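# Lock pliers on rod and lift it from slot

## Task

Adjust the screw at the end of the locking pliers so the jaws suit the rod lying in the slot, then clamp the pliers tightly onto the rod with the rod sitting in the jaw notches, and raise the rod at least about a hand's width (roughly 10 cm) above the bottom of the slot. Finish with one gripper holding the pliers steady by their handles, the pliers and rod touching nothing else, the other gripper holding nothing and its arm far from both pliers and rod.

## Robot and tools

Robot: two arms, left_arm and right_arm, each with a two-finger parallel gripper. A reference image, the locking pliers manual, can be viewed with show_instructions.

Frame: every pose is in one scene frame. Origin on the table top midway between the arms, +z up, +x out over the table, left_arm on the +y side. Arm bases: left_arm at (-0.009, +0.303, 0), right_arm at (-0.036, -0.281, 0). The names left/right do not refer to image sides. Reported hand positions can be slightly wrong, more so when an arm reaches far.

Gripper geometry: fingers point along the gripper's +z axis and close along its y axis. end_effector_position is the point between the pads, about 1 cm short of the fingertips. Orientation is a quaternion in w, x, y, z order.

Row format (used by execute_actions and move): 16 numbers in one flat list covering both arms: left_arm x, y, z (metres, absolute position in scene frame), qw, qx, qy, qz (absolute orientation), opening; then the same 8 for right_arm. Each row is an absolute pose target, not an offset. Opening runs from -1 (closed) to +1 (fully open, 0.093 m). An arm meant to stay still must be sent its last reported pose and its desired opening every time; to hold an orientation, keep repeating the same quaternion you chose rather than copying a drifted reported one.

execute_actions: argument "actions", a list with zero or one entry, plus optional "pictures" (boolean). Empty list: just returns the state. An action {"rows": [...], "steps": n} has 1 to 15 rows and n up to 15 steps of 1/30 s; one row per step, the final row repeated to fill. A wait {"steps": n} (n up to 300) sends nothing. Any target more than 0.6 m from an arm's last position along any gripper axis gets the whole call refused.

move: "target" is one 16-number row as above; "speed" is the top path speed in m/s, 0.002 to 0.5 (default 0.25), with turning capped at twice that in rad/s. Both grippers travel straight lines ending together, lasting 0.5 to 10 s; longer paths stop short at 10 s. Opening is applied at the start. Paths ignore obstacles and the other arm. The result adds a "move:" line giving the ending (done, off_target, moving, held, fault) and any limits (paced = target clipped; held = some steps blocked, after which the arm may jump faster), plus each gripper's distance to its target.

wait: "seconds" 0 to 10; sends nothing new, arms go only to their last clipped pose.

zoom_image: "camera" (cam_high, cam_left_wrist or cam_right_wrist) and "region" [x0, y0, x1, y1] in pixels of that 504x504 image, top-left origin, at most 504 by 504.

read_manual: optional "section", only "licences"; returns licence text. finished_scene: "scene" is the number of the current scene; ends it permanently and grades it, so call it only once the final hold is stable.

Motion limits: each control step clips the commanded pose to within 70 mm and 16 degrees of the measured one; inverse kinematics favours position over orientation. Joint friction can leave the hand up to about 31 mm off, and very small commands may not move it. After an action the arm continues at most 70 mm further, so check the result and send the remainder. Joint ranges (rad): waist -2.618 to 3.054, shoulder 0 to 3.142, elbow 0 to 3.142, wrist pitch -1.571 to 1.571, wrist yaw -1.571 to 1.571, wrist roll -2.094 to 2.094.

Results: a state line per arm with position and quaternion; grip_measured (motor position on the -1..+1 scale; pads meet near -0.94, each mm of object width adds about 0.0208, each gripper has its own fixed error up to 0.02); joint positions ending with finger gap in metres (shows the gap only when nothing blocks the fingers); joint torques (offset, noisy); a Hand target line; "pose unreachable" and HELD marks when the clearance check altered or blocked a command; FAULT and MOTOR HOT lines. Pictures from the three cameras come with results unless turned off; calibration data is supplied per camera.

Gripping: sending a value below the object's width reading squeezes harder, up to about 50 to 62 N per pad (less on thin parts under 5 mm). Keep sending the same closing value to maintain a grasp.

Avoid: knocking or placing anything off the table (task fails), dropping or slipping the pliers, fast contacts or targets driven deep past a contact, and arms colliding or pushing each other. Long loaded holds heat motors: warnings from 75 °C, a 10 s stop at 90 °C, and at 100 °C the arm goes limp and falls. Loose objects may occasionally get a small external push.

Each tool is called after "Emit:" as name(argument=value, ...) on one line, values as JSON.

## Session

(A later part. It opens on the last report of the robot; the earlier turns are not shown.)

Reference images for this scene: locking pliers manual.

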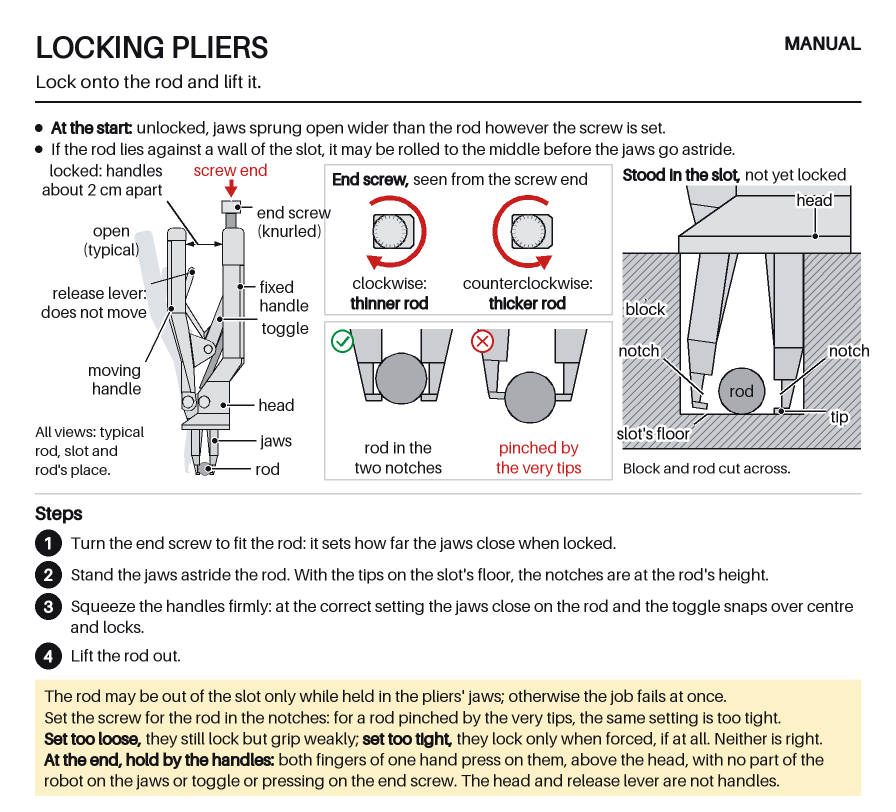

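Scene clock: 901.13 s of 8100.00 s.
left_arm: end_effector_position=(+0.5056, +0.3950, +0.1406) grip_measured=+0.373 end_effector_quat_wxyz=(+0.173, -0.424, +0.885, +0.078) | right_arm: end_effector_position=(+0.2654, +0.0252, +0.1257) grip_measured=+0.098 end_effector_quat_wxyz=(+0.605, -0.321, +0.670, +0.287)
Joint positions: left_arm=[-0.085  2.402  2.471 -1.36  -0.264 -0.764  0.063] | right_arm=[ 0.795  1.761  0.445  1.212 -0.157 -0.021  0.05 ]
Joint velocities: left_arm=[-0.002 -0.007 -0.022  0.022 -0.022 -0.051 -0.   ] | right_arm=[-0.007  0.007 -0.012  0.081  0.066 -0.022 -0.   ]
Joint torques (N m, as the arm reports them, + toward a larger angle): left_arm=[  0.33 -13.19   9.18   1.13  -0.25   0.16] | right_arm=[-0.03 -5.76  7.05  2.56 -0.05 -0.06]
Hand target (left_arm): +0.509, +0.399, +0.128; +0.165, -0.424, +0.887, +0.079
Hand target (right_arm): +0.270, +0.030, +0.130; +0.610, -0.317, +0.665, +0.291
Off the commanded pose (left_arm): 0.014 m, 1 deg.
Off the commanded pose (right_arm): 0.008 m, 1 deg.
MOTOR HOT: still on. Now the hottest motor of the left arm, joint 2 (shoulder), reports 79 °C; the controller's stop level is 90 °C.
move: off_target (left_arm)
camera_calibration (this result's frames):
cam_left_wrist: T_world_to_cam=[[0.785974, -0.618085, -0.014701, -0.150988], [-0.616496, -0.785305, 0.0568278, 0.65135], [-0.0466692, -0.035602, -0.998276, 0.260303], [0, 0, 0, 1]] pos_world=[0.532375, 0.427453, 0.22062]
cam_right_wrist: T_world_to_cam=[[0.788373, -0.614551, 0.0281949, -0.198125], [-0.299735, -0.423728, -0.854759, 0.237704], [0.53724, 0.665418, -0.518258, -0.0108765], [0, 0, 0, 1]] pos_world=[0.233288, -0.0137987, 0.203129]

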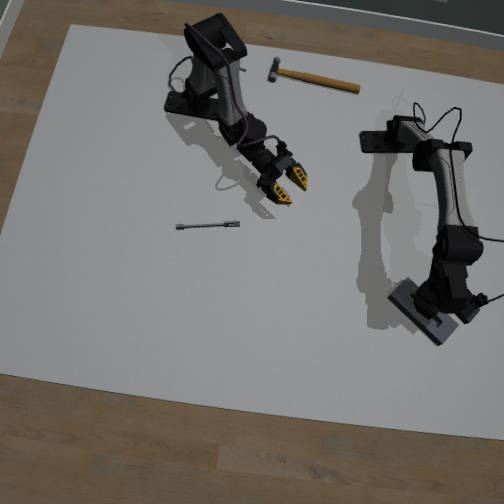

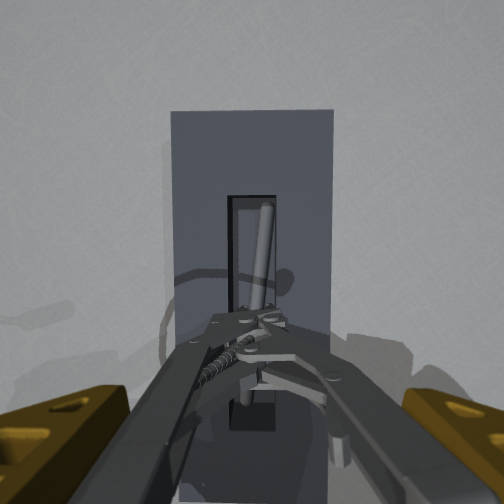

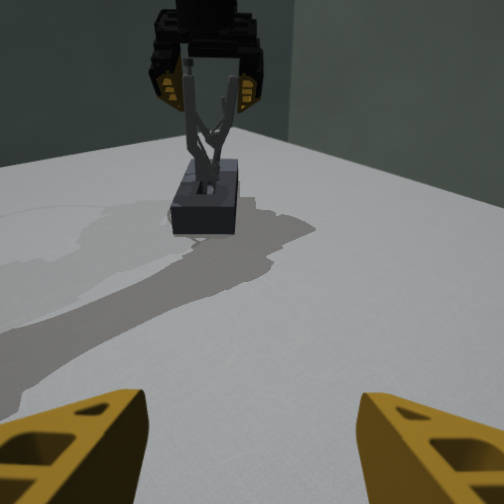

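Emit:
execute_actions(actions=[{"rows":[[0.509,0.399,0.132,0.165,-0.424,0.887,0.079,0.33,0.27,0.03,0.13,0.61,-0.317,0.665,0.291,0.1],[0.509,0.399,0.132,0.165,-0.424,0.887,0.079,0.30,0.27,0.03,0.13,0.61,-0.317,0.665,0.291,0.1],[0.509,0.399,0.132,0.165,-0.424,0.887,0.079,0.27,0.27,0.03,0.13,0.61,-0.317,0.665,0.291,0.1],[0.509,0.399,0.132,0.165,-0.424,0.887,0.079,0.25,0.27,0.03,0.13,0.61,-0.317,0.665,0.291,0.1],[0.509,0.399,0.132,0.165,-0.424,0.887,0.079,0.23,0.27,0.03,0.13,0.61,-0.317,0.665,0.291,0.1]],"steps":15}], pictures=false)

Emit:
execute_actions(actions=[{"rows":[[0.509,0.399,0.132,0.165,-0.424,0.887,0.079,0.20,0.27,0.03,0.13,0.61,-0.317,0.665,0.291,0.1],[0.509,0.399,0.132,0.165,-0.424,0.887,0.079,0.17,0.27,0.03,0.13,0.61,-0.317,0.665,0.291,0.1]],"steps":15}])

Scene clock: 907.67 s of 8100.00 s.
left_arm: end_effector_position=(+0.5056, +0.3963, +0.1415) grip_measured=+0.233 end_effector_quat_wxyz=(+0.172, -0.425, +0.885, +0.079) | right_arm: end_effector_position=(+0.2654, +0.0252, +0.1257) grip_measured=+0.098 end_effector_quat_wxyz=(+0.605, -0.321, +0.670, +0.287)
Joint positions: left_arm=[-0.083  2.412  2.492 -1.375 -0.266 -0.763  0.056] | right_arm=[ 0.795  1.761  0.445  1.212 -0.157 -0.021  0.05 ]
Joint velocities: left_arm=[ 0.002  0.012 -0.007  0.022 -0.051  0.022 -0.001] | right_arm=[-0.007  0.002 -0.002 -0.007 -0.037 -0.037  0.   ]
Joint torques (N m, as the arm reports them, + toward a larger angle): left_arm=[  0.28 -13.28  10.51   1.03  -0.21   0.11] | right_arm=[-0.09 -5.74  7.02  2.57 -0.05 -0.05]
Hand target (left_arm): +0.509, +0.399, +0.132; +0.166, -0.424, +0.887, +0.079
Hand target (right_arm): +0.270, +0.030, +0.130; +0.610, -0.317, +0.665, +0.291
Off the commanded pose (left_arm): 0.010 m, 1 deg.
Off the commanded pose (right_arm): 0.008 m, 1 deg.
MOTOR HOT: still on. Now the hottest motor of the left arm, joint 2 (shoulder), reports 79 °C; the controller's stop level is 90 °C.
Steps of this call (steps 1 to 181: nothing new was sent; steps 182 to 196: all 15 steps of this action). Readings (end_effector_position):
182: left_arm (+0.5058, +0.3950, +0.1410) | right_arm (+0.2654, +0.0252, +0.1257)
183: left_arm (+0.5058, +0.3951, +0.1410) | right_arm (+0.2654, +0.0252, +0.1257)
185: left_arm (+0.5057, +0.3959, +0.1413) | right_arm (+0.2654, +0.0252, +0.1257)
189: left_arm (+0.5056, +0.3963, +0.1415) | right_arm (+0.2654, +0.0252, +0.1257)
196: the state above

Scene clock: 908.17 s of 8100.00 s.
left_arm: end_effector_position=(+0.5052, +0.3964, +0.1416) grip_measured=+0.173 end_effector_quat_wxyz=(+0.172, -0.425, +0.885, +0.080) | right_arm: end_effector_position=(+0.2654, +0.0252, +0.1257) grip_measured=+0.098 end_effector_quat_wxyz=(+0.605, -0.321, +0.670, +0.287)
Joint positions: left_arm=[-0.083  2.412  2.494 -1.377 -0.268 -0.763  0.054] | right_arm=[ 0.795  1.761  0.445  1.212 -0.157 -0.021  0.05 ]
Joint velocities: left_arm=[-0.007  0.007 -0.002 -0.007  0.037  0.037 -0.002] | right_arm=[ 0.002 -0.002 -0.007 -0.022 -0.022 -0.007 -0.001]
Joint torques (N m, as the arm reports them, + toward a larger angle): left_arm=[  0.24 -13.3   10.32   1.02  -0.24   0.11] | right_arm=[-0.1  -5.76  7.09  2.56 -0.05 -0.07]
Hand target (left_arm): +0.509, +0.399, +0.132; +0.166, -0.424, +0.887, +0.079
Hand target (right_arm): +0.270, +0.030, +0.130; +0.610, -0.317, +0.665, +0.291
Off the commanded pose (left_arm): 0.011 m, 1 deg.
Off the commanded pose (right_arm): 0.008 m, 1 deg.
MOTOR HOT: still on. Now the hottest motor of the left arm, joint 2 (shoulder), reports 79 °C; the controller's stop level is 90 °C.
Steps of this call (steps 1 to 15: all 15 steps of this action). Readings (end_effector_position):
1: left_arm (+0.5055, +0.3963, +0.1414) | right_arm (+0.2654, +0.0252, +0.1257)
2: left_arm (+0.5053, +0.3964, +0.1415) | right_arm (+0.2654, +0.0252, +0.1257)
4: left_arm (+0.5052, +0.3964, +0.1416) | right_arm (+0.2654, +0.0252, +0.1257)
8: left_arm (+0.5052, +0.3964, +0.1416) | right_arm (+0.2654, +0.0252, +0.1257)
15: the state above
camera_calibration (this result's frames):
cam_left_wrist: T_world_to_cam=[[0.786928, -0.616714, -0.0201915, -0.149952], [-0.614901, -0.7865, 0.0575632, 0.651705], [-0.0513806, -0.0328824, -0.998138, 0.262638], [0, 0, 0, 1]] pos_world=[0.53223, 0.428724, 0.221607]
cam_right_wrist: T_world_to_cam=[[0.788373, -0.614551, 0.0281949, -0.198125], [-0.299735, -0.423728, -0.854759, 0.237704], [0.53724, 0.665418, -0.518258, -0.0108765], [0, 0, 0, 1]] pos_world=[0.233288, -0.0137987, 0.203129]

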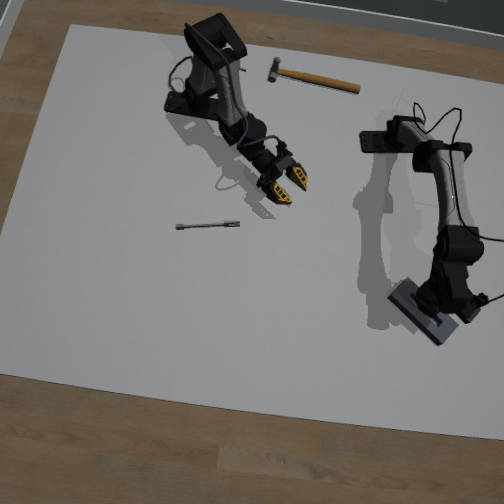

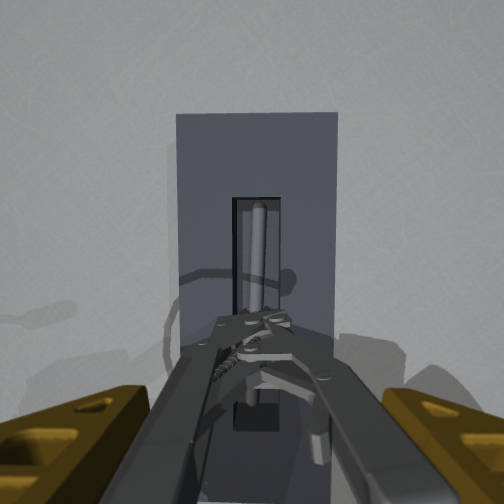

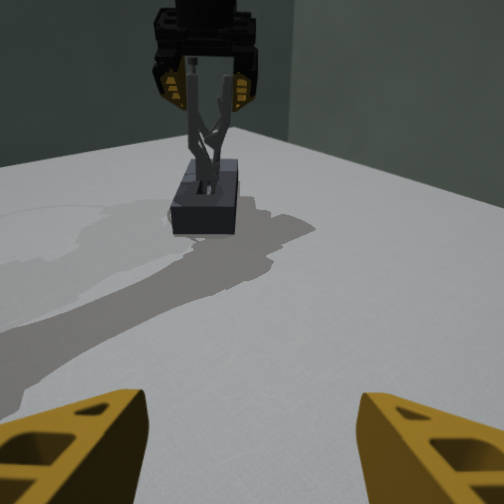

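Rod is straightening — jaws are nearly touching. Test 0.11.

Emit:
execute_actions(actions=[{"rows":[[0.509,0.399,0.132,0.165,-0.424,0.887,0.079,0.14,0.27,0.03,0.13,0.61,-0.317,0.665,0.291,0.1]],"steps":12}], pictures=false)

Emit:
execute_actions(actions=[{"rows":[[0.509,0.399,0.132,0.165,-0.424,0.887,0.079,0.11,0.27,0.03,0.13,0.61,-0.317,0.665,0.291,0.1]],"steps":12}])

Scene clock: 912.70 s of 8100.00 s.
left_arm: end_effector_position=(+0.5050, +0.3968, +0.1417) grip_measured=+0.143 end_effector_quat_wxyz=(+0.172, -0.425, +0.885, +0.081) | right_arm: end_effector_position=(+0.2654, +0.0252, +0.1257) grip_measured=+0.098 end_effector_quat_wxyz=(+0.605, -0.321, +0.670, +0.287)
Joint positions: left_arm=[-0.083  2.412  2.494 -1.378 -0.27  -0.763  0.052] | right_arm=[ 0.795  1.761  0.445  1.212 -0.157 -0.021  0.05 ]
Joint velocities: left_arm=[-0.002 -0.012  0.007  0.066  0.007  0.007  0.001] | right_arm=[ 0.002  0.002 -0.012 -0.066  0.022 -0.022 -0.   ]
Joint torques (N m, as the arm reports them, + toward a larger angle): left_arm=[  0.24 -13.34  10.31   1.01  -0.16   0.09] | right_arm=[-0.12 -5.78  7.1   2.57 -0.05 -0.06]
Hand target (left_arm): +0.509, +0.399, +0.132; +0.166, -0.424, +0.887, +0.079
Hand target (right_arm): +0.270, +0.030, +0.130; +0.610, -0.317, +0.665, +0.291
Off the commanded pose (left_arm): 0.011 m, 1 deg.
Off the commanded pose (right_arm): 0.008 m, 1 deg.
MOTOR HOT: still on. Now the hottest motor of the left arm, joint 2 (shoulder), reports 78 °C; the controller's stop level is 90 °C.
Steps of this call (steps 1 to 124: nothing new was sent; steps 125 to 136: all 12 steps of this action). Readings (end_effector_position):
125: left_arm (+0.5051, +0.3965, +0.1417) | right_arm (+0.2654, +0.0252, +0.1257)
126: left_arm (+0.5051, +0.3966, +0.1417) | right_arm (+0.2654, +0.0252, +0.1257)
128: left_arm (+0.5050, +0.3967, +0.1417) | right_arm (+0.2654, +0.0252, +0.1257)
132: left_arm (+0.5050, +0.3968, +0.1417) | right_arm (+0.2654, +0.0252, +0.1257)
136: the state above

Scene clock: 913.10 s of 8100.00 s.
left_arm: end_effector_position=(+0.5048, +0.3971, +0.1418) grip_measured=+0.113 end_effector_quat_wxyz=(+0.172, -0.424, +0.885, +0.082) | right_arm: end_effector_position=(+0.2654, +0.0252, +0.1257) grip_measured=+0.098 end_effector_quat_wxyz=(+0.605, -0.321, +0.670, +0.287)
Joint positions: left_arm=[-0.083  2.412  2.494 -1.378 -0.272 -0.763  0.051] | right_arm=[ 0.795  1.761  0.445  1.212 -0.157 -0.021  0.05 ]
Joint velocities: left_arm=[-0.002 -0.002 -0.022  0.007  0.007 -0.081  0.   ] | right_arm=[-0.002  0.007  0.012  0.037 -0.022  0.051  0.001]
Joint torques (N m, as the arm reports them, + toward a larger angle): left_arm=[  0.37 -13.24  10.24   1.02  -0.14   0.09] | right_arm=[-0.08 -5.76  7.02  2.56 -0.06 -0.07]
Hand target (left_arm): +0.509, +0.399, +0.132; +0.166, -0.424, +0.887, +0.079
Hand target (right_arm): +0.270, +0.030, +0.130; +0.610, -0.317, +0.665, +0.291
Off the commanded pose (left_arm): 0.011 m, 1 deg.
Off the commanded pose (right_arm): 0.008 m, 1 deg.
MOTOR HOT: still on. Now the hottest motor of the left arm, joint 2 (shoulder), reports 78 °C; the controller's stop level is 90 °C.
Steps of this call (steps 1 to 12: all 12 steps of this action). Readings (end_effector_position):
1: left_arm (+0.5049, +0.3969, +0.1417) | right_arm (+0.2654, +0.0252, +0.1257)
2: left_arm (+0.5049, +0.3970, +0.1417) | right_arm (+0.2654, +0.0252, +0.1257)
4: left_arm (+0.5048, +0.3971, +0.1418) | right_arm (+0.2654, +0.0252, +0.1257)
8: left_arm (+0.5048, +0.3971, +0.1418) | right_arm (+0.2654, +0.0252, +0.1257)
12: the state above
camera_calibration (this result's frames):
cam_left_wrist: T_world_to_cam=[[0.787438, -0.615918, -0.024193, -0.149215], [-0.614109, -0.787292, 0.0551463, 0.652277], [-0.0530126, -0.0285672, -0.998185, 0.261883], [0, 0, 0, 1]] pos_world=[0.53195, 0.429109, 0.221827]
cam_right_wrist: T_world_to_cam=[[0.788373, -0.614551, 0.0281949, -0.198125], [-0.299735, -0.423728, -0.854759, 0.237704], [0.53724, 0.665418, -0.518258, -0.0108765], [0, 0, 0, 1]] pos_world=[0.233288, -0.0137987, 0.203129]

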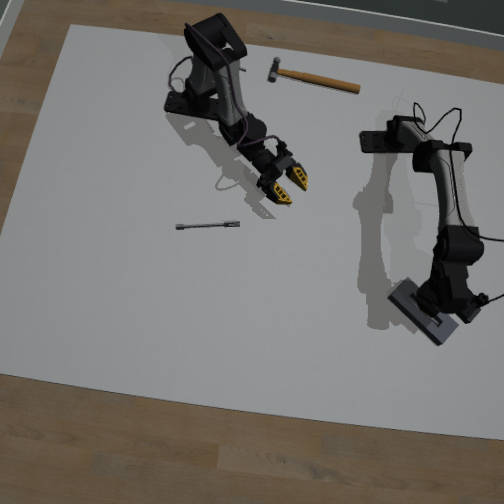

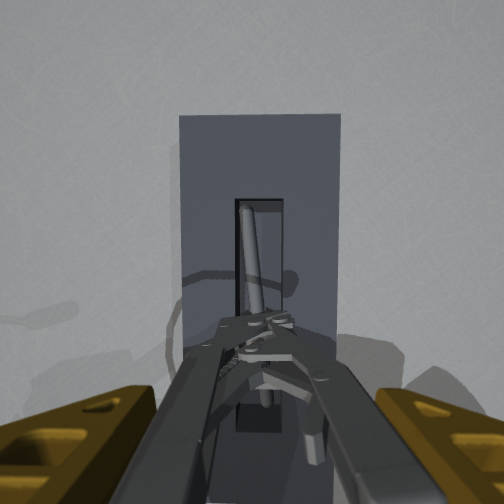

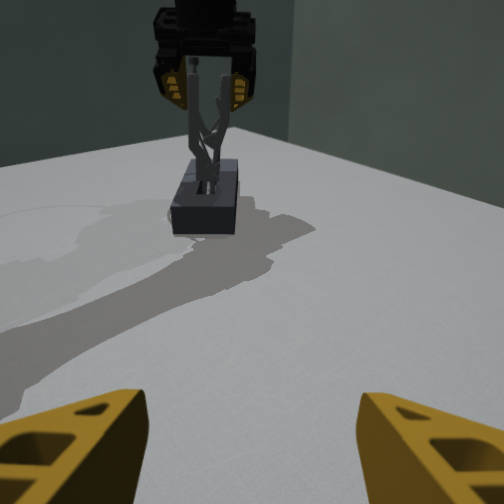

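Emit:
move(target=[0.507,0.398,0.134,0.170,-0.384,0.905,0.072,0.20,0.27,0.03,0.13,0.61,-0.317,0.665,0.291,0.1], speed=0.03)

Emit:
zoom_image(camera="cam_right_wrist", region=[150,40,270,240])

Scene clock: 919.27 s of 8100.00 s.
left_arm: end_effector_position=(+0.5072, +0.3985, +0.1417) grip_measured=+0.199 end_effector_quat_wxyz=(+0.176, -0.387, +0.902, +0.080) | right_arm: end_effector_position=(+0.2654, +0.0252, +0.1257) grip_measured=+0.098 end_effector_quat_wxyz=(+0.605, -0.321, +0.670, +0.287)
Joint positions: left_arm=[-0.076  2.391  2.452 -1.336 -0.257 -0.672  0.055] | right_arm=[ 0.795  1.761  0.445  1.212 -0.157 -0.021  0.05 ]
Joint velocities: left_arm=[ 0.012 -0.012 -0.007  0.037 -0.007 -0.022 -0.001] | right_arm=[ 0.007  0.007  0.002 -0.022 -0.007  0.051  0.001]
Joint torques (N m, as the arm reports them, + toward a larger angle): left_arm=[  0.2  -16.63   5.39   1.29  -0.04   0.12] | right_arm=[-0.11 -5.71  7.05  2.56 -0.04 -0.06]
Hand target (left_arm): +0.507, +0.398, +0.134; +0.169, -0.384, +0.905, +0.073
Hand target (right_arm): +0.270, +0.030, +0.130; +0.610, -0.317, +0.665, +0.291
Off the commanded pose (left_arm): 0.008 m, 1 deg.
Off the commanded pose (right_arm): 0.008 m, 1 deg.
MOTOR HOT: still on. Now the hottest motor of the left arm, joint 2 (shoulder), reports 79 °C; the controller's stop level is 90 °C.
move: done
camera_calibration (this result's frames):
cam_left_wrist: T_world_to_cam=[[0.734341, -0.677971, -0.0331598, -0.0973798], [-0.676281, -0.734951, 0.0499128, 0.666256], [-0.0582102, -0.0142277, -0.998203, 0.258877], [0, 0, 0, 1]] pos_world=[0.537155, 0.427328, 0.221928]
cam_right_wrist: T_world_to_cam=[[0.788373, -0.614551, 0.0281949, -0.198125], [-0.299735, -0.423728, -0.854759, 0.237704], [0.53724, 0.665418, -0.518258, -0.0108765], [0, 0, 0, 1]] pos_world=[0.233288, -0.0137987, 0.203129]

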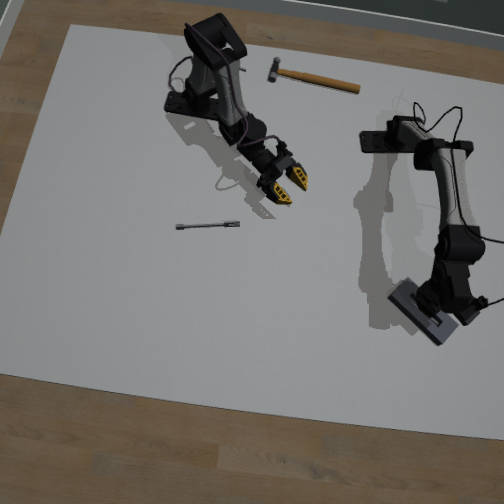

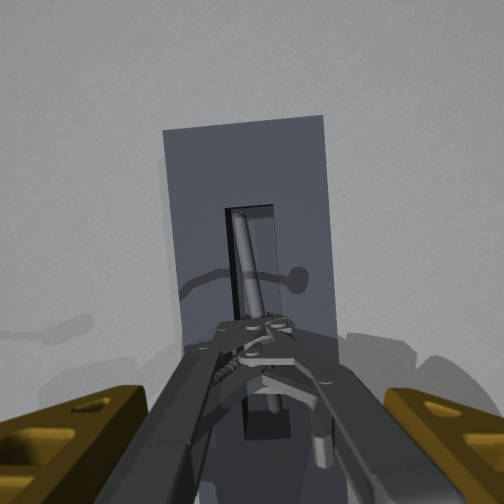

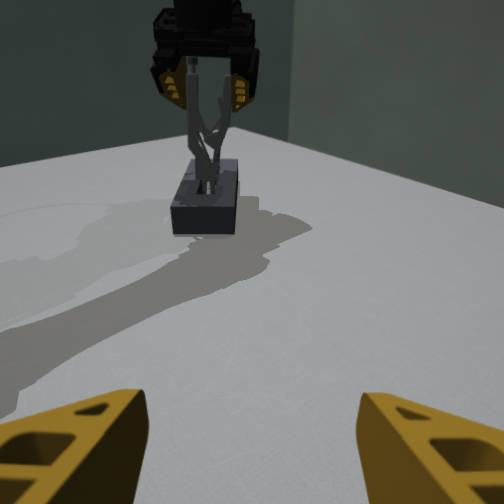

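Region (150, 40, 270, 240) of cam_right_wrist's 504x504 image, scaled by 2.520, with more detail than that image has; it fills the left 302 columns of this view, and the rest is white.

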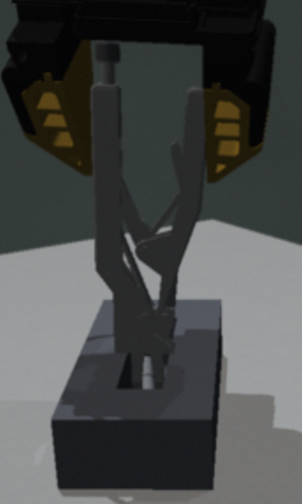

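Emit:
move(target=[0.514,0.406,0.134,0.170,-0.384,0.905,0.072,0.20,0.27,0.03,0.13,0.61,-0.317,0.665,0.291,0.1], speed=0.02)

Scene clock: 923.73 s of 8100.00 s.
left_arm: end_effector_position=(+0.5119, +0.4055, +0.1418) grip_measured=+0.199 end_effector_quat_wxyz=(+0.179, -0.386, +0.902, +0.076) | right_arm: end_effector_position=(+0.2654, +0.0252, +0.1257) grip_measured=+0.098 end_effector_quat_wxyz=(+0.605, -0.321, +0.670, +0.287)
Joint positions: left_arm=[-0.06   2.414  2.492 -1.339 -0.245 -0.655  0.055] | right_arm=[ 0.795  1.761  0.445  1.212 -0.157 -0.021  0.05 ]
Joint velocities: left_arm=[ 0.002  0.022  0.012  0.007 -0.007 -0.066  0.   ] | right_arm=[ 0.007  0.027  0.012  0.022 -0.007  0.007  0.   ]
Joint torques (N m, as the arm reports them, + toward a larger angle): left_arm=[  0.09 -13.93  10.51   0.99  -0.12   0.13] | right_arm=[-0.09 -5.81  7.04  2.57 -0.04 -0.06]
Hand target (left_arm): +0.514, +0.406, +0.134; +0.171, -0.384, +0.905, +0.072
Hand target (right_arm): +0.270, +0.030, +0.130; +0.610, -0.317, +0.665, +0.291
Off the commanded pose (left_arm): 0.008 m, 1 deg.
Off the commanded pose (right_arm): 0.008 m, 1 deg.
MOTOR HOT: still on. Now the hottest motor of the left arm, joint 2 (shoulder), reports 80 °C; the controller's stop level is 90 °C.
move: done
camera_calibration (this result's frames):
cam_left_wrist: T_world_to_cam=[[0.732571, -0.680335, -0.0220228, -0.0957432], [-0.678992, -0.732644, 0.0469395, 0.675461], [-0.0480694, -0.0194332, -0.998655, 0.256314], [0, 0, 0, 1]] pos_world=[0.541092, 0.434716, 0.222155]
cam_right_wrist: T_world_to_cam=[[0.788373, -0.614551, 0.0281949, -0.198125], [-0.299735, -0.423728, -0.854759, 0.237704], [0.53724, 0.665418, -0.518258, -0.0108765], [0, 0, 0, 1]] pos_world=[0.233288, -0.0137987, 0.203129]

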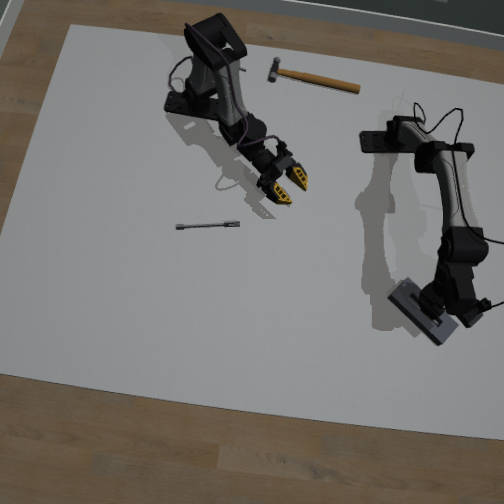

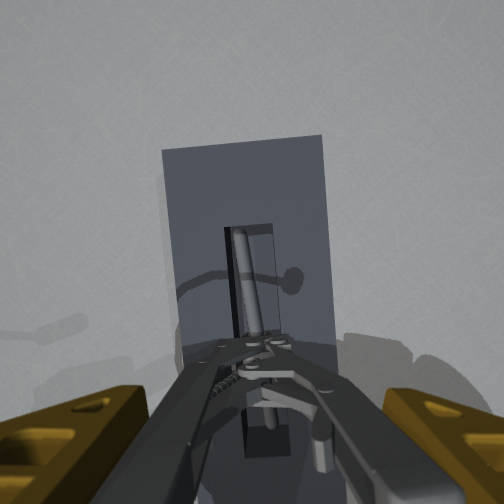

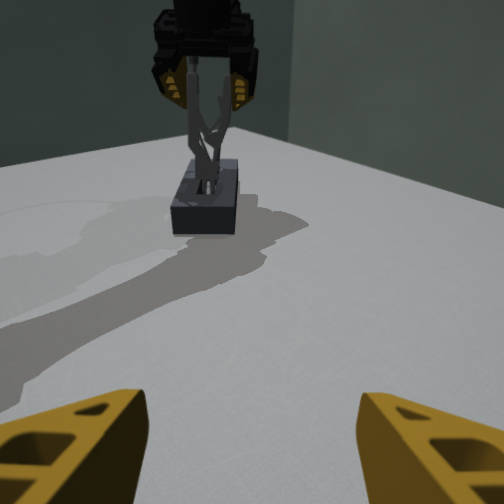

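Emit:
execute_actions(actions=[{"rows":[[0.514,0.405,0.138,0.170,-0.384,0.905,0.072,0.25,0.27,0.03,0.13,0.61,-0.317,0.665,0.291,0.1],[0.514,0.405,0.138,0.170,-0.384,0.905,0.072,0.28,0.27,0.03,0.13,0.61,-0.317,0.665,0.291,0.1],[0.515,0.404,0.138,0.170,-0.384,0.905,0.072,0.31,0.27,0.03,0.13,0.61,-0.317,0.665,0.291,0.1],[0.516,0.403,0.138,0.170,-0.384,0.905,0.072,0.34,0.27,0.03,0.13,0.61,-0.317,0.665,0.291,0.1],[0.517,0.402,0.138,0.170,-0.384,0.905,0.072,0.37,0.27,0.03,0.13,0.61,-0.317,0.665,0.291,0.1],[0.518,0.401,0.138,0.170,-0.384,0.905,0.072,0.40,0.27,0.03,0.13,0.61,-0.317,0.665,0.291,0.1],[0.519,0.400,0.138,0.170,-0.384,0.905,0.072,0.43,0.27,0.03,0.13,0.61,-0.317,0.665,0.291,0.1],[0.520,0.399,0.138,0.170,-0.384,0.905,0.072,0.46,0.27,0.03,0.13,0.61,-0.317,0.665,0.291,0.1],[0.520,0.399,0.138,0.170,-0.384,0.905,0.072,0.50,0.27,0.03,0.13,0.61,-0.317,0.665,0.291,0.1],[0.520,0.399,0.138,0.170,-0.384,0.905,0.072,0.54,0.27,0.03,0.13,0.61,-0.317,0.665,0.291,0.1],[0.520,0.399,0.138,0.170,-0.384,0.905,0.072,0.58,0.27,0.03,0.13,0.61,-0.317,0.665,0.291,0.1]],"steps":15}])

Emit:
wait(seconds=0.5)

Emit:
zoom_image(camera="cam_right_wrist", region=[150,40,270,240])

Scene clock: 930.70 s of 8100.00 s.
left_arm: end_effector_position=(+0.5193, +0.4052, +0.1413) grip_measured=+0.578 end_effector_quat_wxyz=(+0.178, -0.386, +0.902, +0.073) | right_arm: end_effector_position=(+0.2654, +0.0252, +0.1257) grip_measured=+0.098 end_effector_quat_wxyz=(+0.605, -0.321, +0.670, +0.287)
Joint positions: left_arm=[-0.06   2.497  2.647 -1.413 -0.239 -0.654  0.073] | right_arm=[ 0.795  1.761  0.445  1.212 -0.157 -0.021  0.05 ]
Joint velocities: left_arm=[ 0.002  0.012  0.095 -0.154  0.007  0.007  0.   ] | right_arm=[-0.012  0.007 -0.002 -0.066 -0.066 -0.037  0.001]
Joint torques (N m, as the arm reports them, + toward a larger angle): left_arm=[ -1.17 -15.04  10.7    0.95  -0.22  -0.06] | right_arm=[-0.07 -5.77  7.    2.57 -0.05 -0.06]
Hand target (left_arm): +0.520, +0.399, +0.138; +0.171, -0.384, +0.905, +0.071
Hand target (right_arm): +0.270, +0.030, +0.130; +0.610, -0.317, +0.665, +0.291
Off the commanded pose (left_arm): 0.007 m, 1 deg.
Off the commanded pose (right_arm): 0.008 m, 1 deg.
MOTOR HOT: still on. Now the hottest motor of the left arm, joint 2 (shoulder), reports 80 °C; the controller's stop level is 90 °C.
Steps of this call (steps 1 to 194: nothing new was sent; steps 195 to 209: all 15 steps of this action). Readings (end_effector_position):
195: left_arm (+0.5118, +0.4052, +0.1419) | right_arm (+0.2654, +0.0252, +0.1257)
196: left_arm (+0.5121, +0.4050, +0.1416) | right_arm (+0.2654, +0.0252, +0.1257)
198: left_arm (+0.5131, +0.4049, +0.1413) | right_arm (+0.2654, +0.0252, +0.1257)
202: left_arm (+0.5160, +0.4054, +0.1407) | right_arm (+0.2654, +0.0252, +0.1257)
209: the state above
camera_calibration (this result's frames):
cam_left_wrist: T_world_to_cam=[[0.730539, -0.682604, -0.0191164, -0.0998557], [-0.681071, -0.730358, 0.0521497, 0.679686], [-0.0495594, -0.0250777, -0.998456, 0.259215], [0, 0, 0, 1]] pos_world=[0.548709, 0.434753, 0.22146]
cam_right_wrist: T_world_to_cam=[[0.788373, -0.614551, 0.0281949, -0.198125], [-0.299735, -0.423728, -0.854759, 0.237704], [0.53724, 0.665418, -0.518258, -0.0108765], [0, 0, 0, 1]] pos_world=[0.233288, -0.0137987, 0.203129]

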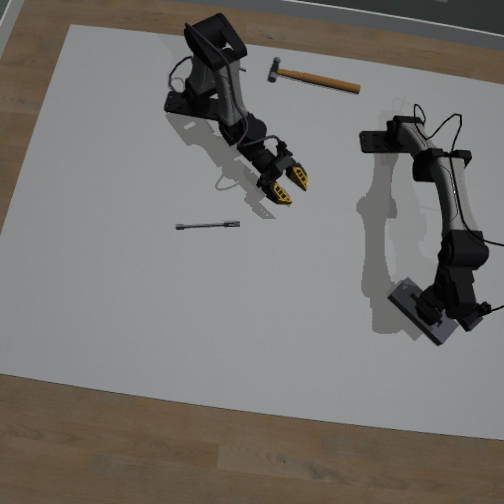

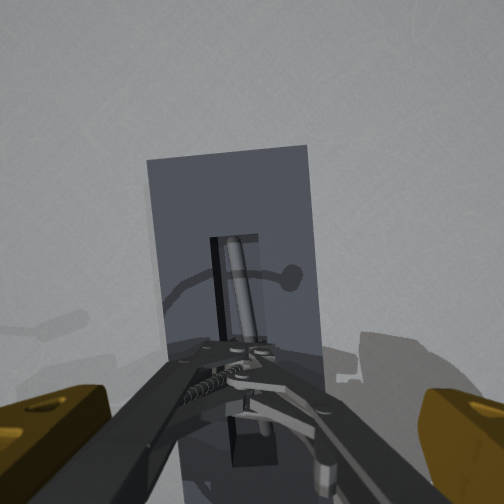

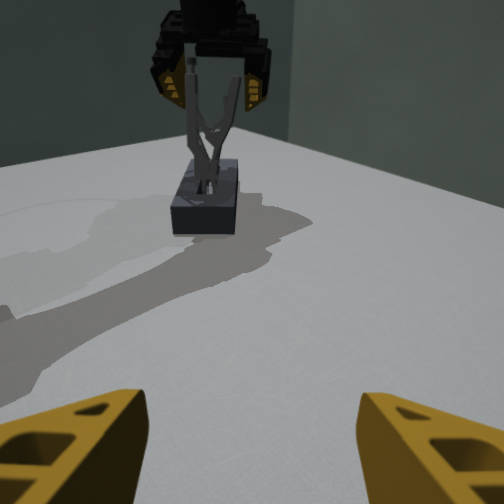

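Scene clock: 931.20 s of 8100.00 s.
left_arm: end_effector_position=(+0.5173, +0.4049, +0.1415) grip_measured=+0.579 end_effector_quat_wxyz=(+0.174, -0.385, +0.903, +0.074) | right_arm: end_effector_position=(+0.2654, +0.0252, +0.1257) grip_measured=+0.098 end_effector_quat_wxyz=(+0.605, -0.321, +0.670, +0.287)
Joint positions: left_arm=[-0.06   2.499  2.652 -1.425 -0.239 -0.654  0.073] | right_arm=[ 0.795  1.761  0.445  1.212 -0.157 -0.021  0.05 ]
Joint velocities: left_arm=[-0.007 -0.002 -0.012 -0.022 -0.037  0.007 -0.001] | right_arm=[-0.007 -0.007 -0.007  0.007 -0.022 -0.007  0.   ]
Joint torques (N m, as the arm reports them, + toward a larger angle): left_arm=[ -1.09 -14.85  10.7    0.91  -0.24  -0.04] | right_arm=[-0.06 -5.74  7.04  2.56 -0.05 -0.06]
Hand target (left_arm): +0.520, +0.399, +0.138; +0.171, -0.384, +0.905, +0.071
Hand target (right_arm): +0.270, +0.030, +0.130; +0.610, -0.317, +0.665, +0.291
Off the commanded pose (left_arm): 0.007 m, 1 deg.
Off the commanded pose (right_arm): 0.008 m, 1 deg.
MOTOR HOT: still on. Now the hottest motor of the left arm, joint 2 (shoulder), reports 80 °C; the controller's stop level is 90 °C.
Steps of this call (steps 1 to 15: nothing new was sent). Readings (end_effector_position):
1: left_arm (+0.5192, +0.4052, +0.1415) | right_arm (+0.2654, +0.0252, +0.1257)
2: left_arm (+0.5189, +0.4051, +0.1417) | right_arm (+0.2654, +0.0252, +0.1257)
4: left_arm (+0.5184, +0.4051, +0.1418) | right_arm (+0.2654, +0.0252, +0.1257)
8: left_arm (+0.5177, +0.4049, +0.1416) | right_arm (+0.2654, +0.0252, +0.1257)
15: the state above
camera_calibration (this result's frames):
cam_left_wrist: T_world_to_cam=[[0.73029, -0.682715, -0.0240165, -0.0976925], [-0.680716, -0.730209, 0.0584812, 0.676917], [-0.0574631, -0.0263598, -0.998, 0.26389], [0, 0, 0, 1]] pos_world=[0.547296, 0.434551, 0.221429]
cam_right_wrist: T_world_to_cam=[[0.788373, -0.614551, 0.0281949, -0.198125], [-0.299735, -0.423728, -0.854759, 0.237704], [0.53724, 0.665418, -0.518258, -0.0108765], [0, 0, 0, 1]] pos_world=[0.233288, -0.0137987, 0.203129]

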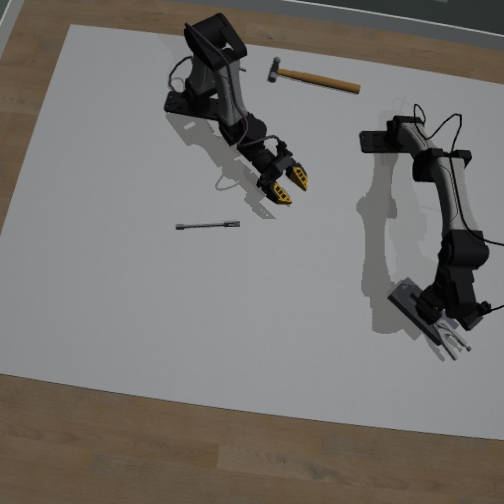

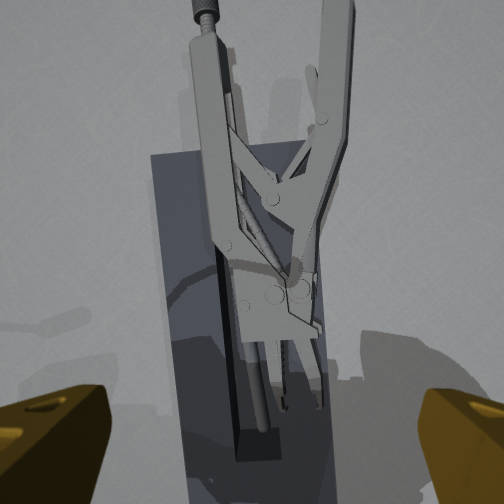

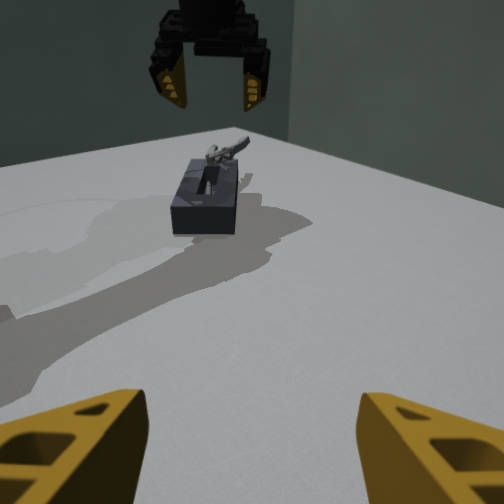

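Region (150, 40, 270, 240) of cam_right_wrist's 504x504 image, scaled by 2.520, with more detail than that image has; it fills the left 302 columns of this view, and the rest is white.

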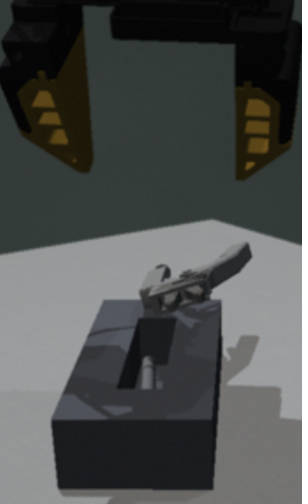

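Fell forward. Check where it settles.

Emit:
move(target=[0.47,0.37,0.19,0.226,-0.417,0.874,0.108,0.5,0.22,-0.05,0.14,0.61,-0.317,0.665,0.291,0.1], speed=0.15)

Emit:
zoom_image(camera="cam_high", region=[370,250,504,400])

Scene clock: 934.53 s of 8100.00 s.
left_arm: end_effector_position=(+0.4722, +0.3694, +0.1933) grip_measured=+0.502 end_effector_quat_wxyz=(+0.225, -0.415, +0.875, +0.104) | right_arm: end_effector_position=(+0.2235, -0.0472, +0.1403) grip_measured=+0.098 end_effector_quat_wxyz=(+0.610, -0.315, +0.666, +0.292)
Joint positions: left_arm=[-0.167  2.146  2.211 -1.294 -0.374 -0.811  0.069] | right_arm=[ 0.656  1.404  0.16   1.156 -0.294 -0.021  0.05 ]
Joint velocities: left_arm=[ 0.002  0.002  0.017 -0.037 -0.037 -0.022 -0.   ] | right_arm=[-0.017  0.007 -0.007 -0.037  0.139 -0.037 -0.001]
Joint torques (N m, as the arm reports them, + toward a larger angle): left_arm=[ -0.62 -14.97   5.96   1.26  -0.47  -0.05] | right_arm=[-0.89 -5.98  4.68  2.38 -0.14 -0.17]
Hand target (left_arm): +0.470, +0.369, +0.190; +0.224, -0.417, +0.874, +0.107
Hand target (right_arm): +0.221, -0.050, +0.140; +0.610, -0.316, +0.665, +0.292
Off the commanded pose (left_arm): 0.004 m, 1 deg.
Off the commanded pose (right_arm): 0.004 m, 0 deg.
MOTOR HOT: still on. Now the hottest motor of the left arm, joint 2 (shoulder), reports 80 °C; the controller's stop level is 90 °C.
move: done
camera_calibration (this result's frames):
cam_left_wrist: T_world_to_cam=[[0.782923, -0.621892, -0.0167921, -0.136419], [-0.621601, -0.780886, -0.0618852, 0.631398], [0.0253732, 0.0588893, -0.997942, 0.241436], [0, 0, 0, 1]] pos_world=[0.493157, 0.393994, 0.277723]
cam_right_wrist: T_world_to_cam=[[0.786704, -0.617029, 0.0192856, -0.208558], [-0.296924, -0.405595, -0.864482, 0.208473], [0.541232, 0.674365, -0.502294, 0.0646719], [0, 0, 0, 1]] pos_world=[0.190972, -0.0877427, 0.216728]

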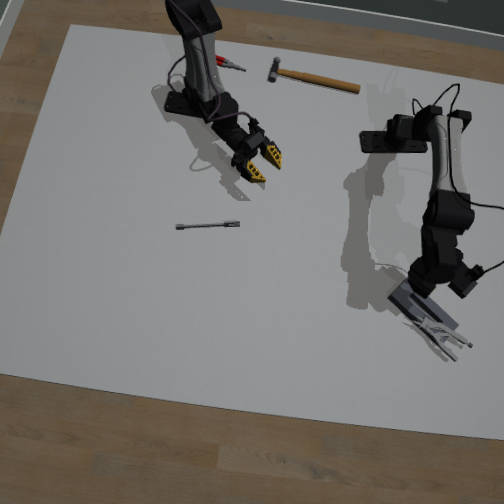

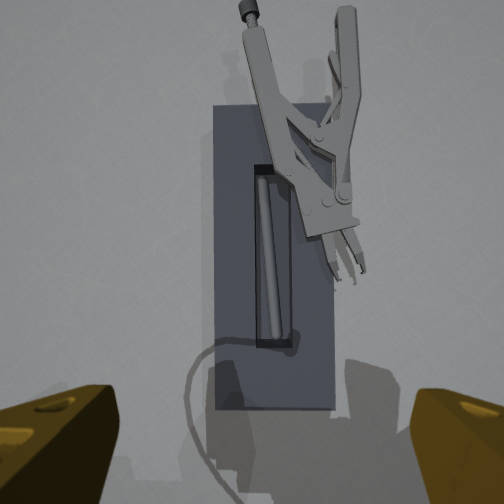

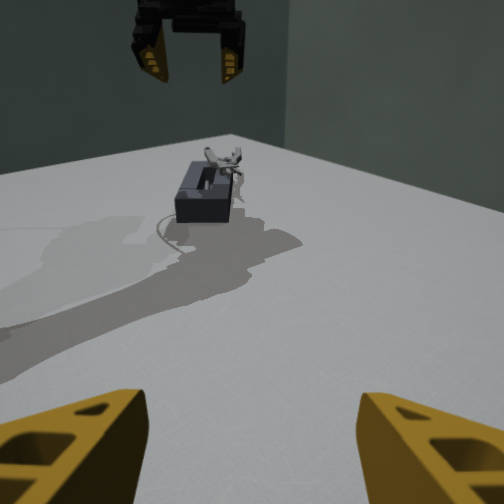

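Region (370, 250, 504, 400) of cam_high's 504x504 image, scaled by 3.360, with more detail than that image has; it fills the left 450 columns of this view, and the rest is white.

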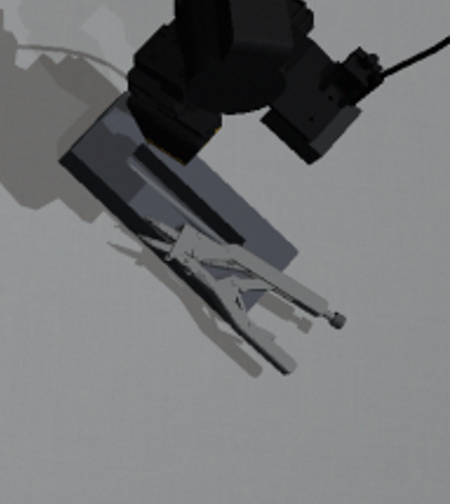

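Emit:
move(target=[0.542,0.392,0.10,0.144,-0.551,0.817,0.097,0.15,0.15,-0.20,0.17,0.2,-0.30,0.93,0.07,0.2], speed=0.15)

Scene clock: 949.17 s of 8100.00 s.
left_arm: end_effector_position=(+0.5366, +0.3883, +0.1015) grip_measured=+0.152 end_effector_quat_wxyz=(+0.187, -0.532, +0.822, +0.078) | right_arm: end_effector_position=(+0.1488, -0.1989, +0.1696) grip_measured=+0.198 end_effector_quat_wxyz=(+0.203, -0.306, +0.927, +0.077)
Joint positions: left_arm=[-0.118  2.69   2.852 -1.474 -0.319 -1.047  0.052] | right_arm=[ 0.344  0.926  0.949 -1.185 -0.165 -0.322  0.055]
Joint velocities: left_arm=[-0.007  0.002 -0.017  0.095  0.007  0.007  0.001] | right_arm=[ 0.007  0.022 -0.012  0.007  0.066  0.007  0.   ]
Joint torques (N m, as the arm reports them, + toward a larger angle): left_arm=[  0.36 -15.77  10.65   1.08  -0.32  -0.04] | right_arm=[-0.9   0.54  8.6   1.27 -0.09 -0.2 ]
Hand target (left_arm): +0.541, +0.393, +0.100; +0.194, -0.539, +0.816, +0.072
Hand target (right_arm): +0.151, -0.201, +0.172; +0.198, -0.306, +0.929, +0.072
Off the commanded pose (left_arm): 0.007 m, 6 deg.
Off the commanded pose (right_arm): 0.002 m, 1 deg.
MOTOR HOT: still on. Now the hottest motor of the left arm, joint 2 (shoulder), reports 81 °C; the controller's stop level is 90 °C.
elbow stopped short (left arm): the move would have taken joint 3 (elbow) straighter than the controller allows; a more bent joint 3 avoids this.
move: off_target (left_arm)
camera_calibration (this result's frames):
cam_left_wrist: T_world_to_cam=[[0.910459, -0.411009, 0.0462165, -0.333406], [-0.412742, -0.910072, 0.0375837, 0.608506], [0.0266131, -0.053294, -0.998224, 0.189993], [0, 0, 0, 1]] pos_world=[0.549652, 0.426877, 0.182195]
cam_right_wrist: T_world_to_cam=[[0.622153, -0.782622, -0.0207251, -0.245559], [-0.782746, -0.622334, 0.0031298, 0.0321545], [-0.0153474, 0.0142753, -0.99978, 0.257982], [0, 0, 0, 1]] pos_world=[0.181903, -0.175852, 0.252735]

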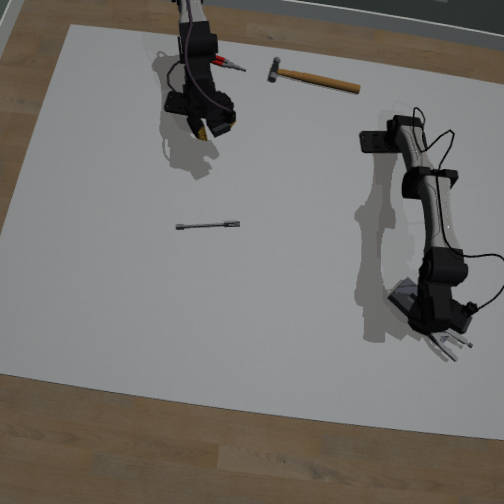

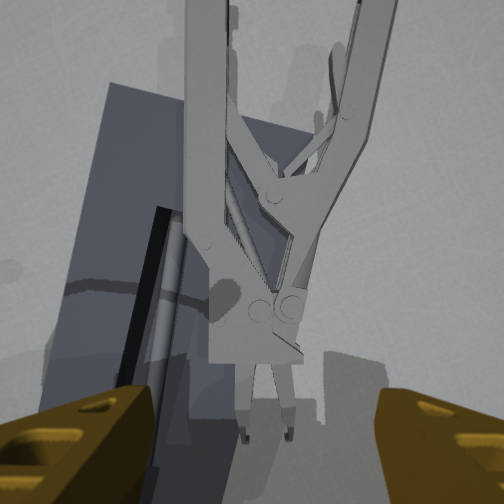

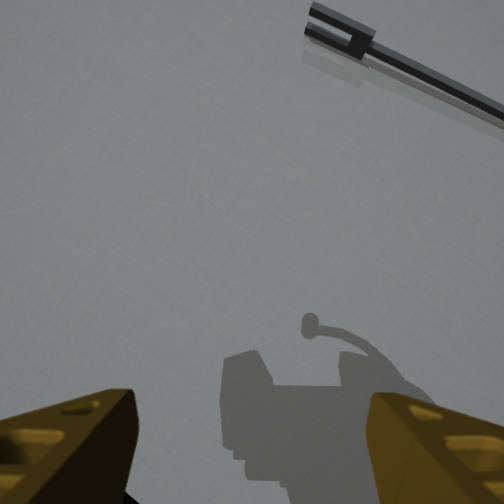

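Emit:
move(target=[0.546,0.398,0.082,0.252,-0.519,0.800,0.164,0.1,0.15,-0.20,0.17,0.2,-0.30,0.93,0.07,0.2], speed=0.08)

Emit:
move(target=[0.546,0.398,0.056,0.252,-0.519,0.800,0.164,0.1,0.15,-0.20,0.17,0.2,-0.30,0.93,0.07,0.2], speed=0.04)

Scene clock: 955.33 s of 8100.00 s.
left_arm: end_effector_position=(+0.5469, +0.4016, +0.0830) grip_measured=+0.102 end_effector_quat_wxyz=(+0.249, -0.525, +0.798, +0.162) | right_arm: end_effector_position=(+0.1491, -0.2008, +0.1691) grip_measured=+0.198 end_effector_quat_wxyz=(+0.202, -0.300, +0.929, +0.072)
Joint positions: left_arm=[-0.156  2.625  2.58  -1.244 -0.54  -1.065  0.05 ] | right_arm=[ 0.344  0.926  0.949 -1.187 -0.153 -0.311  0.055]
Joint velocities: left_arm=[-0.012 -0.002 -0.007  0.007  0.022  0.007 -0.   ] | right_arm=[-0.002  0.007 -0.007 -0.037 -0.007 -0.022  0.   ]
Joint torques (N m, as the arm reports them, + toward a larger angle): left_arm=[ -0.77 -18.93   5.92   1.09  -0.55   0.07] | right_arm=[ 0.49 -0.36  7.71  1.34 -0.09 -0.06]
Hand target (left_arm): +0.546, +0.398, +0.082; +0.250, -0.520, +0.800, +0.165
Hand target (right_arm): +0.150, -0.200, +0.170; +0.200, -0.300, +0.930, +0.070
Off the commanded pose (left_arm): 0.004 m, 1 deg.
Off the commanded pose (right_arm): 0.001 m, 0 deg.
MOTOR HOT: still on. Now the hottest motor of the left arm, joint 2 (shoulder), reports 83 °C; the controller's stop level is 90 °C.
move: done
camera_calibration (this result's frames):
cam_left_wrist: T_world_to_cam=[[0.924602, -0.380533, -0.0175018, -0.351174], [-0.37816, -0.911359, -0.16254, 0.623734], [0.0459016, 0.156904, -0.986547, 0.0759983], [0, 0, 0, 1]] pos_world=[0.557079, 0.422888, 0.170212]
cam_right_wrist: T_world_to_cam=[[0.610822, -0.791612, -0.0157289, -0.248267], [-0.791598, -0.610982, 0.00861439, 0.0338847], [-0.0164293, 0.00718909, -0.999839, 0.256328], [0, 0, 0, 1]] pos_world=[0.182681, -0.177671, 0.25209]

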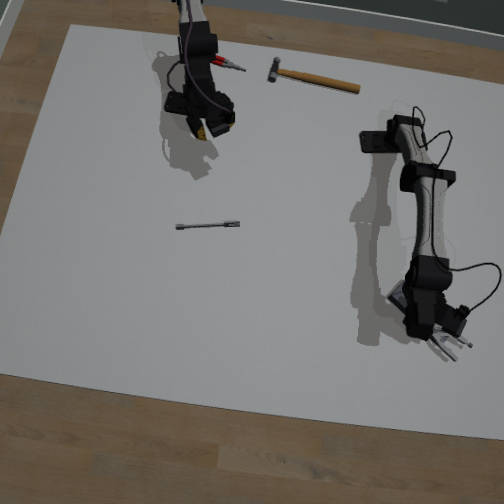

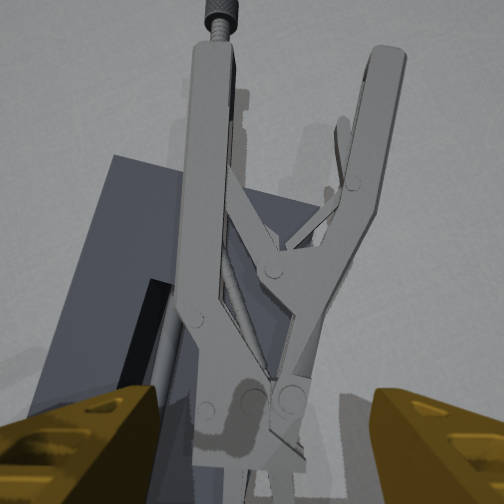

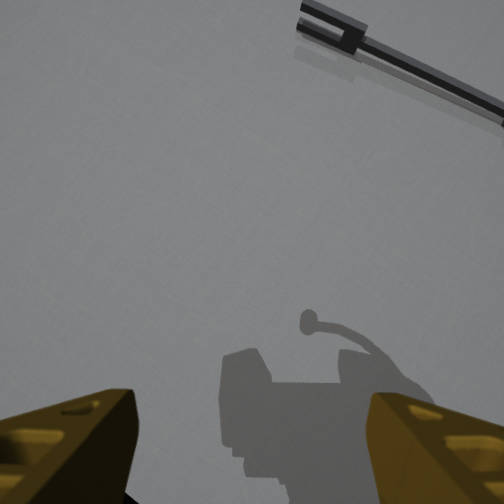

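Scene clock: 956.57 s of 8100.00 s.
left_arm: end_effector_position=(+0.5483, +0.4018, +0.0572) grip_measured=+0.102 end_effector_quat_wxyz=(+0.251, -0.525, +0.797, +0.161) | right_arm: end_effector_position=(+0.1491, -0.2009, +0.1691) grip_measured=+0.198 end_effector_quat_wxyz=(+0.202, -0.300, +0.929, +0.072)
Joint positions: left_arm=[-0.156  2.594  2.417 -1.106 -0.541 -1.065  0.05 ] | right_arm=[ 0.344  0.926  0.949 -1.187 -0.153 -0.311  0.055]
Joint velocities: left_arm=[ 0.017 -0.002 -0.007 -0.007  0.022 -0.007 -0.   ] | right_arm=[-0.012 -0.017  0.002 -0.007 -0.007  0.037 -0.001]
Joint torques (N m, as the arm reports them, + toward a larger angle): left_arm=[ -0.9  -19.16   6.1    1.1   -0.56   0.09] | right_arm=[ 0.48 -0.39  7.63  1.34 -0.09 -0.04]
Hand target (left_arm): +0.547, +0.398, +0.056; +0.252, -0.519, +0.800, +0.164
Hand target (right_arm): +0.150, -0.200, +0.170; +0.200, -0.300, +0.930, +0.070
Off the commanded pose (left_arm): 0.005 m, 1 deg.
Off the commanded pose (right_arm): 0.002 m, 0 deg.
MOTOR HOT: still on. Now the hottest motor of the left arm, joint 2 (shoulder), reports 83 °C; the controller's stop level is 90 °C.
move: done
camera_calibration (this result's frames):
cam_left_wrist: T_world_to_cam=[[0.92481, -0.380218, -0.0126959, -0.353341], [-0.376932, -0.911281, -0.165801, 0.61972], [0.0514711, 0.15812, -0.986077, 0.0468869], [0, 0, 0, 1]] pos_world=[0.557952, 0.422979, 0.144499]
cam_right_wrist: T_world_to_cam=[[0.610704, -0.791709, -0.0154029, -0.248384], [-0.791691, -0.61086, 0.0087429, 0.0338818], [-0.0163308, 0.00685501, -0.999843, 0.256238], [0, 0, 0, 1]] pos_world=[0.182698, -0.177708, 0.252076]

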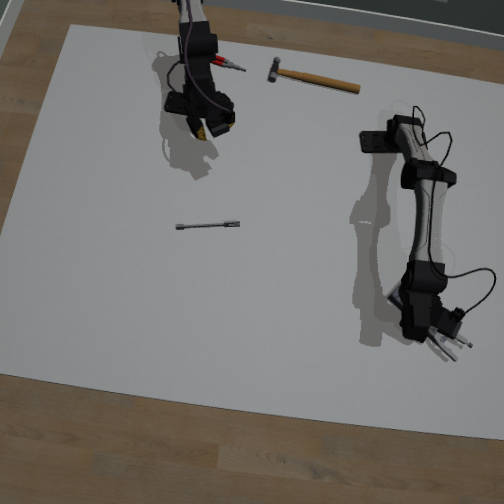

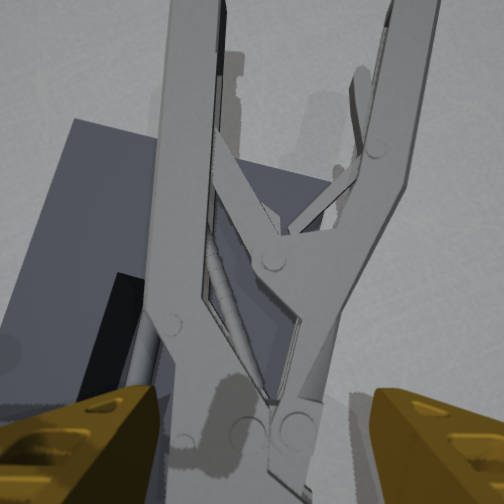

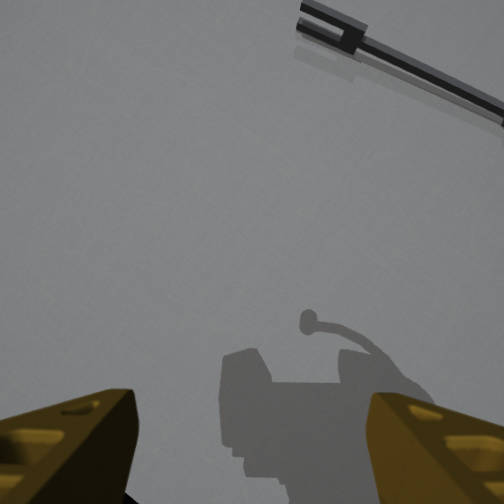

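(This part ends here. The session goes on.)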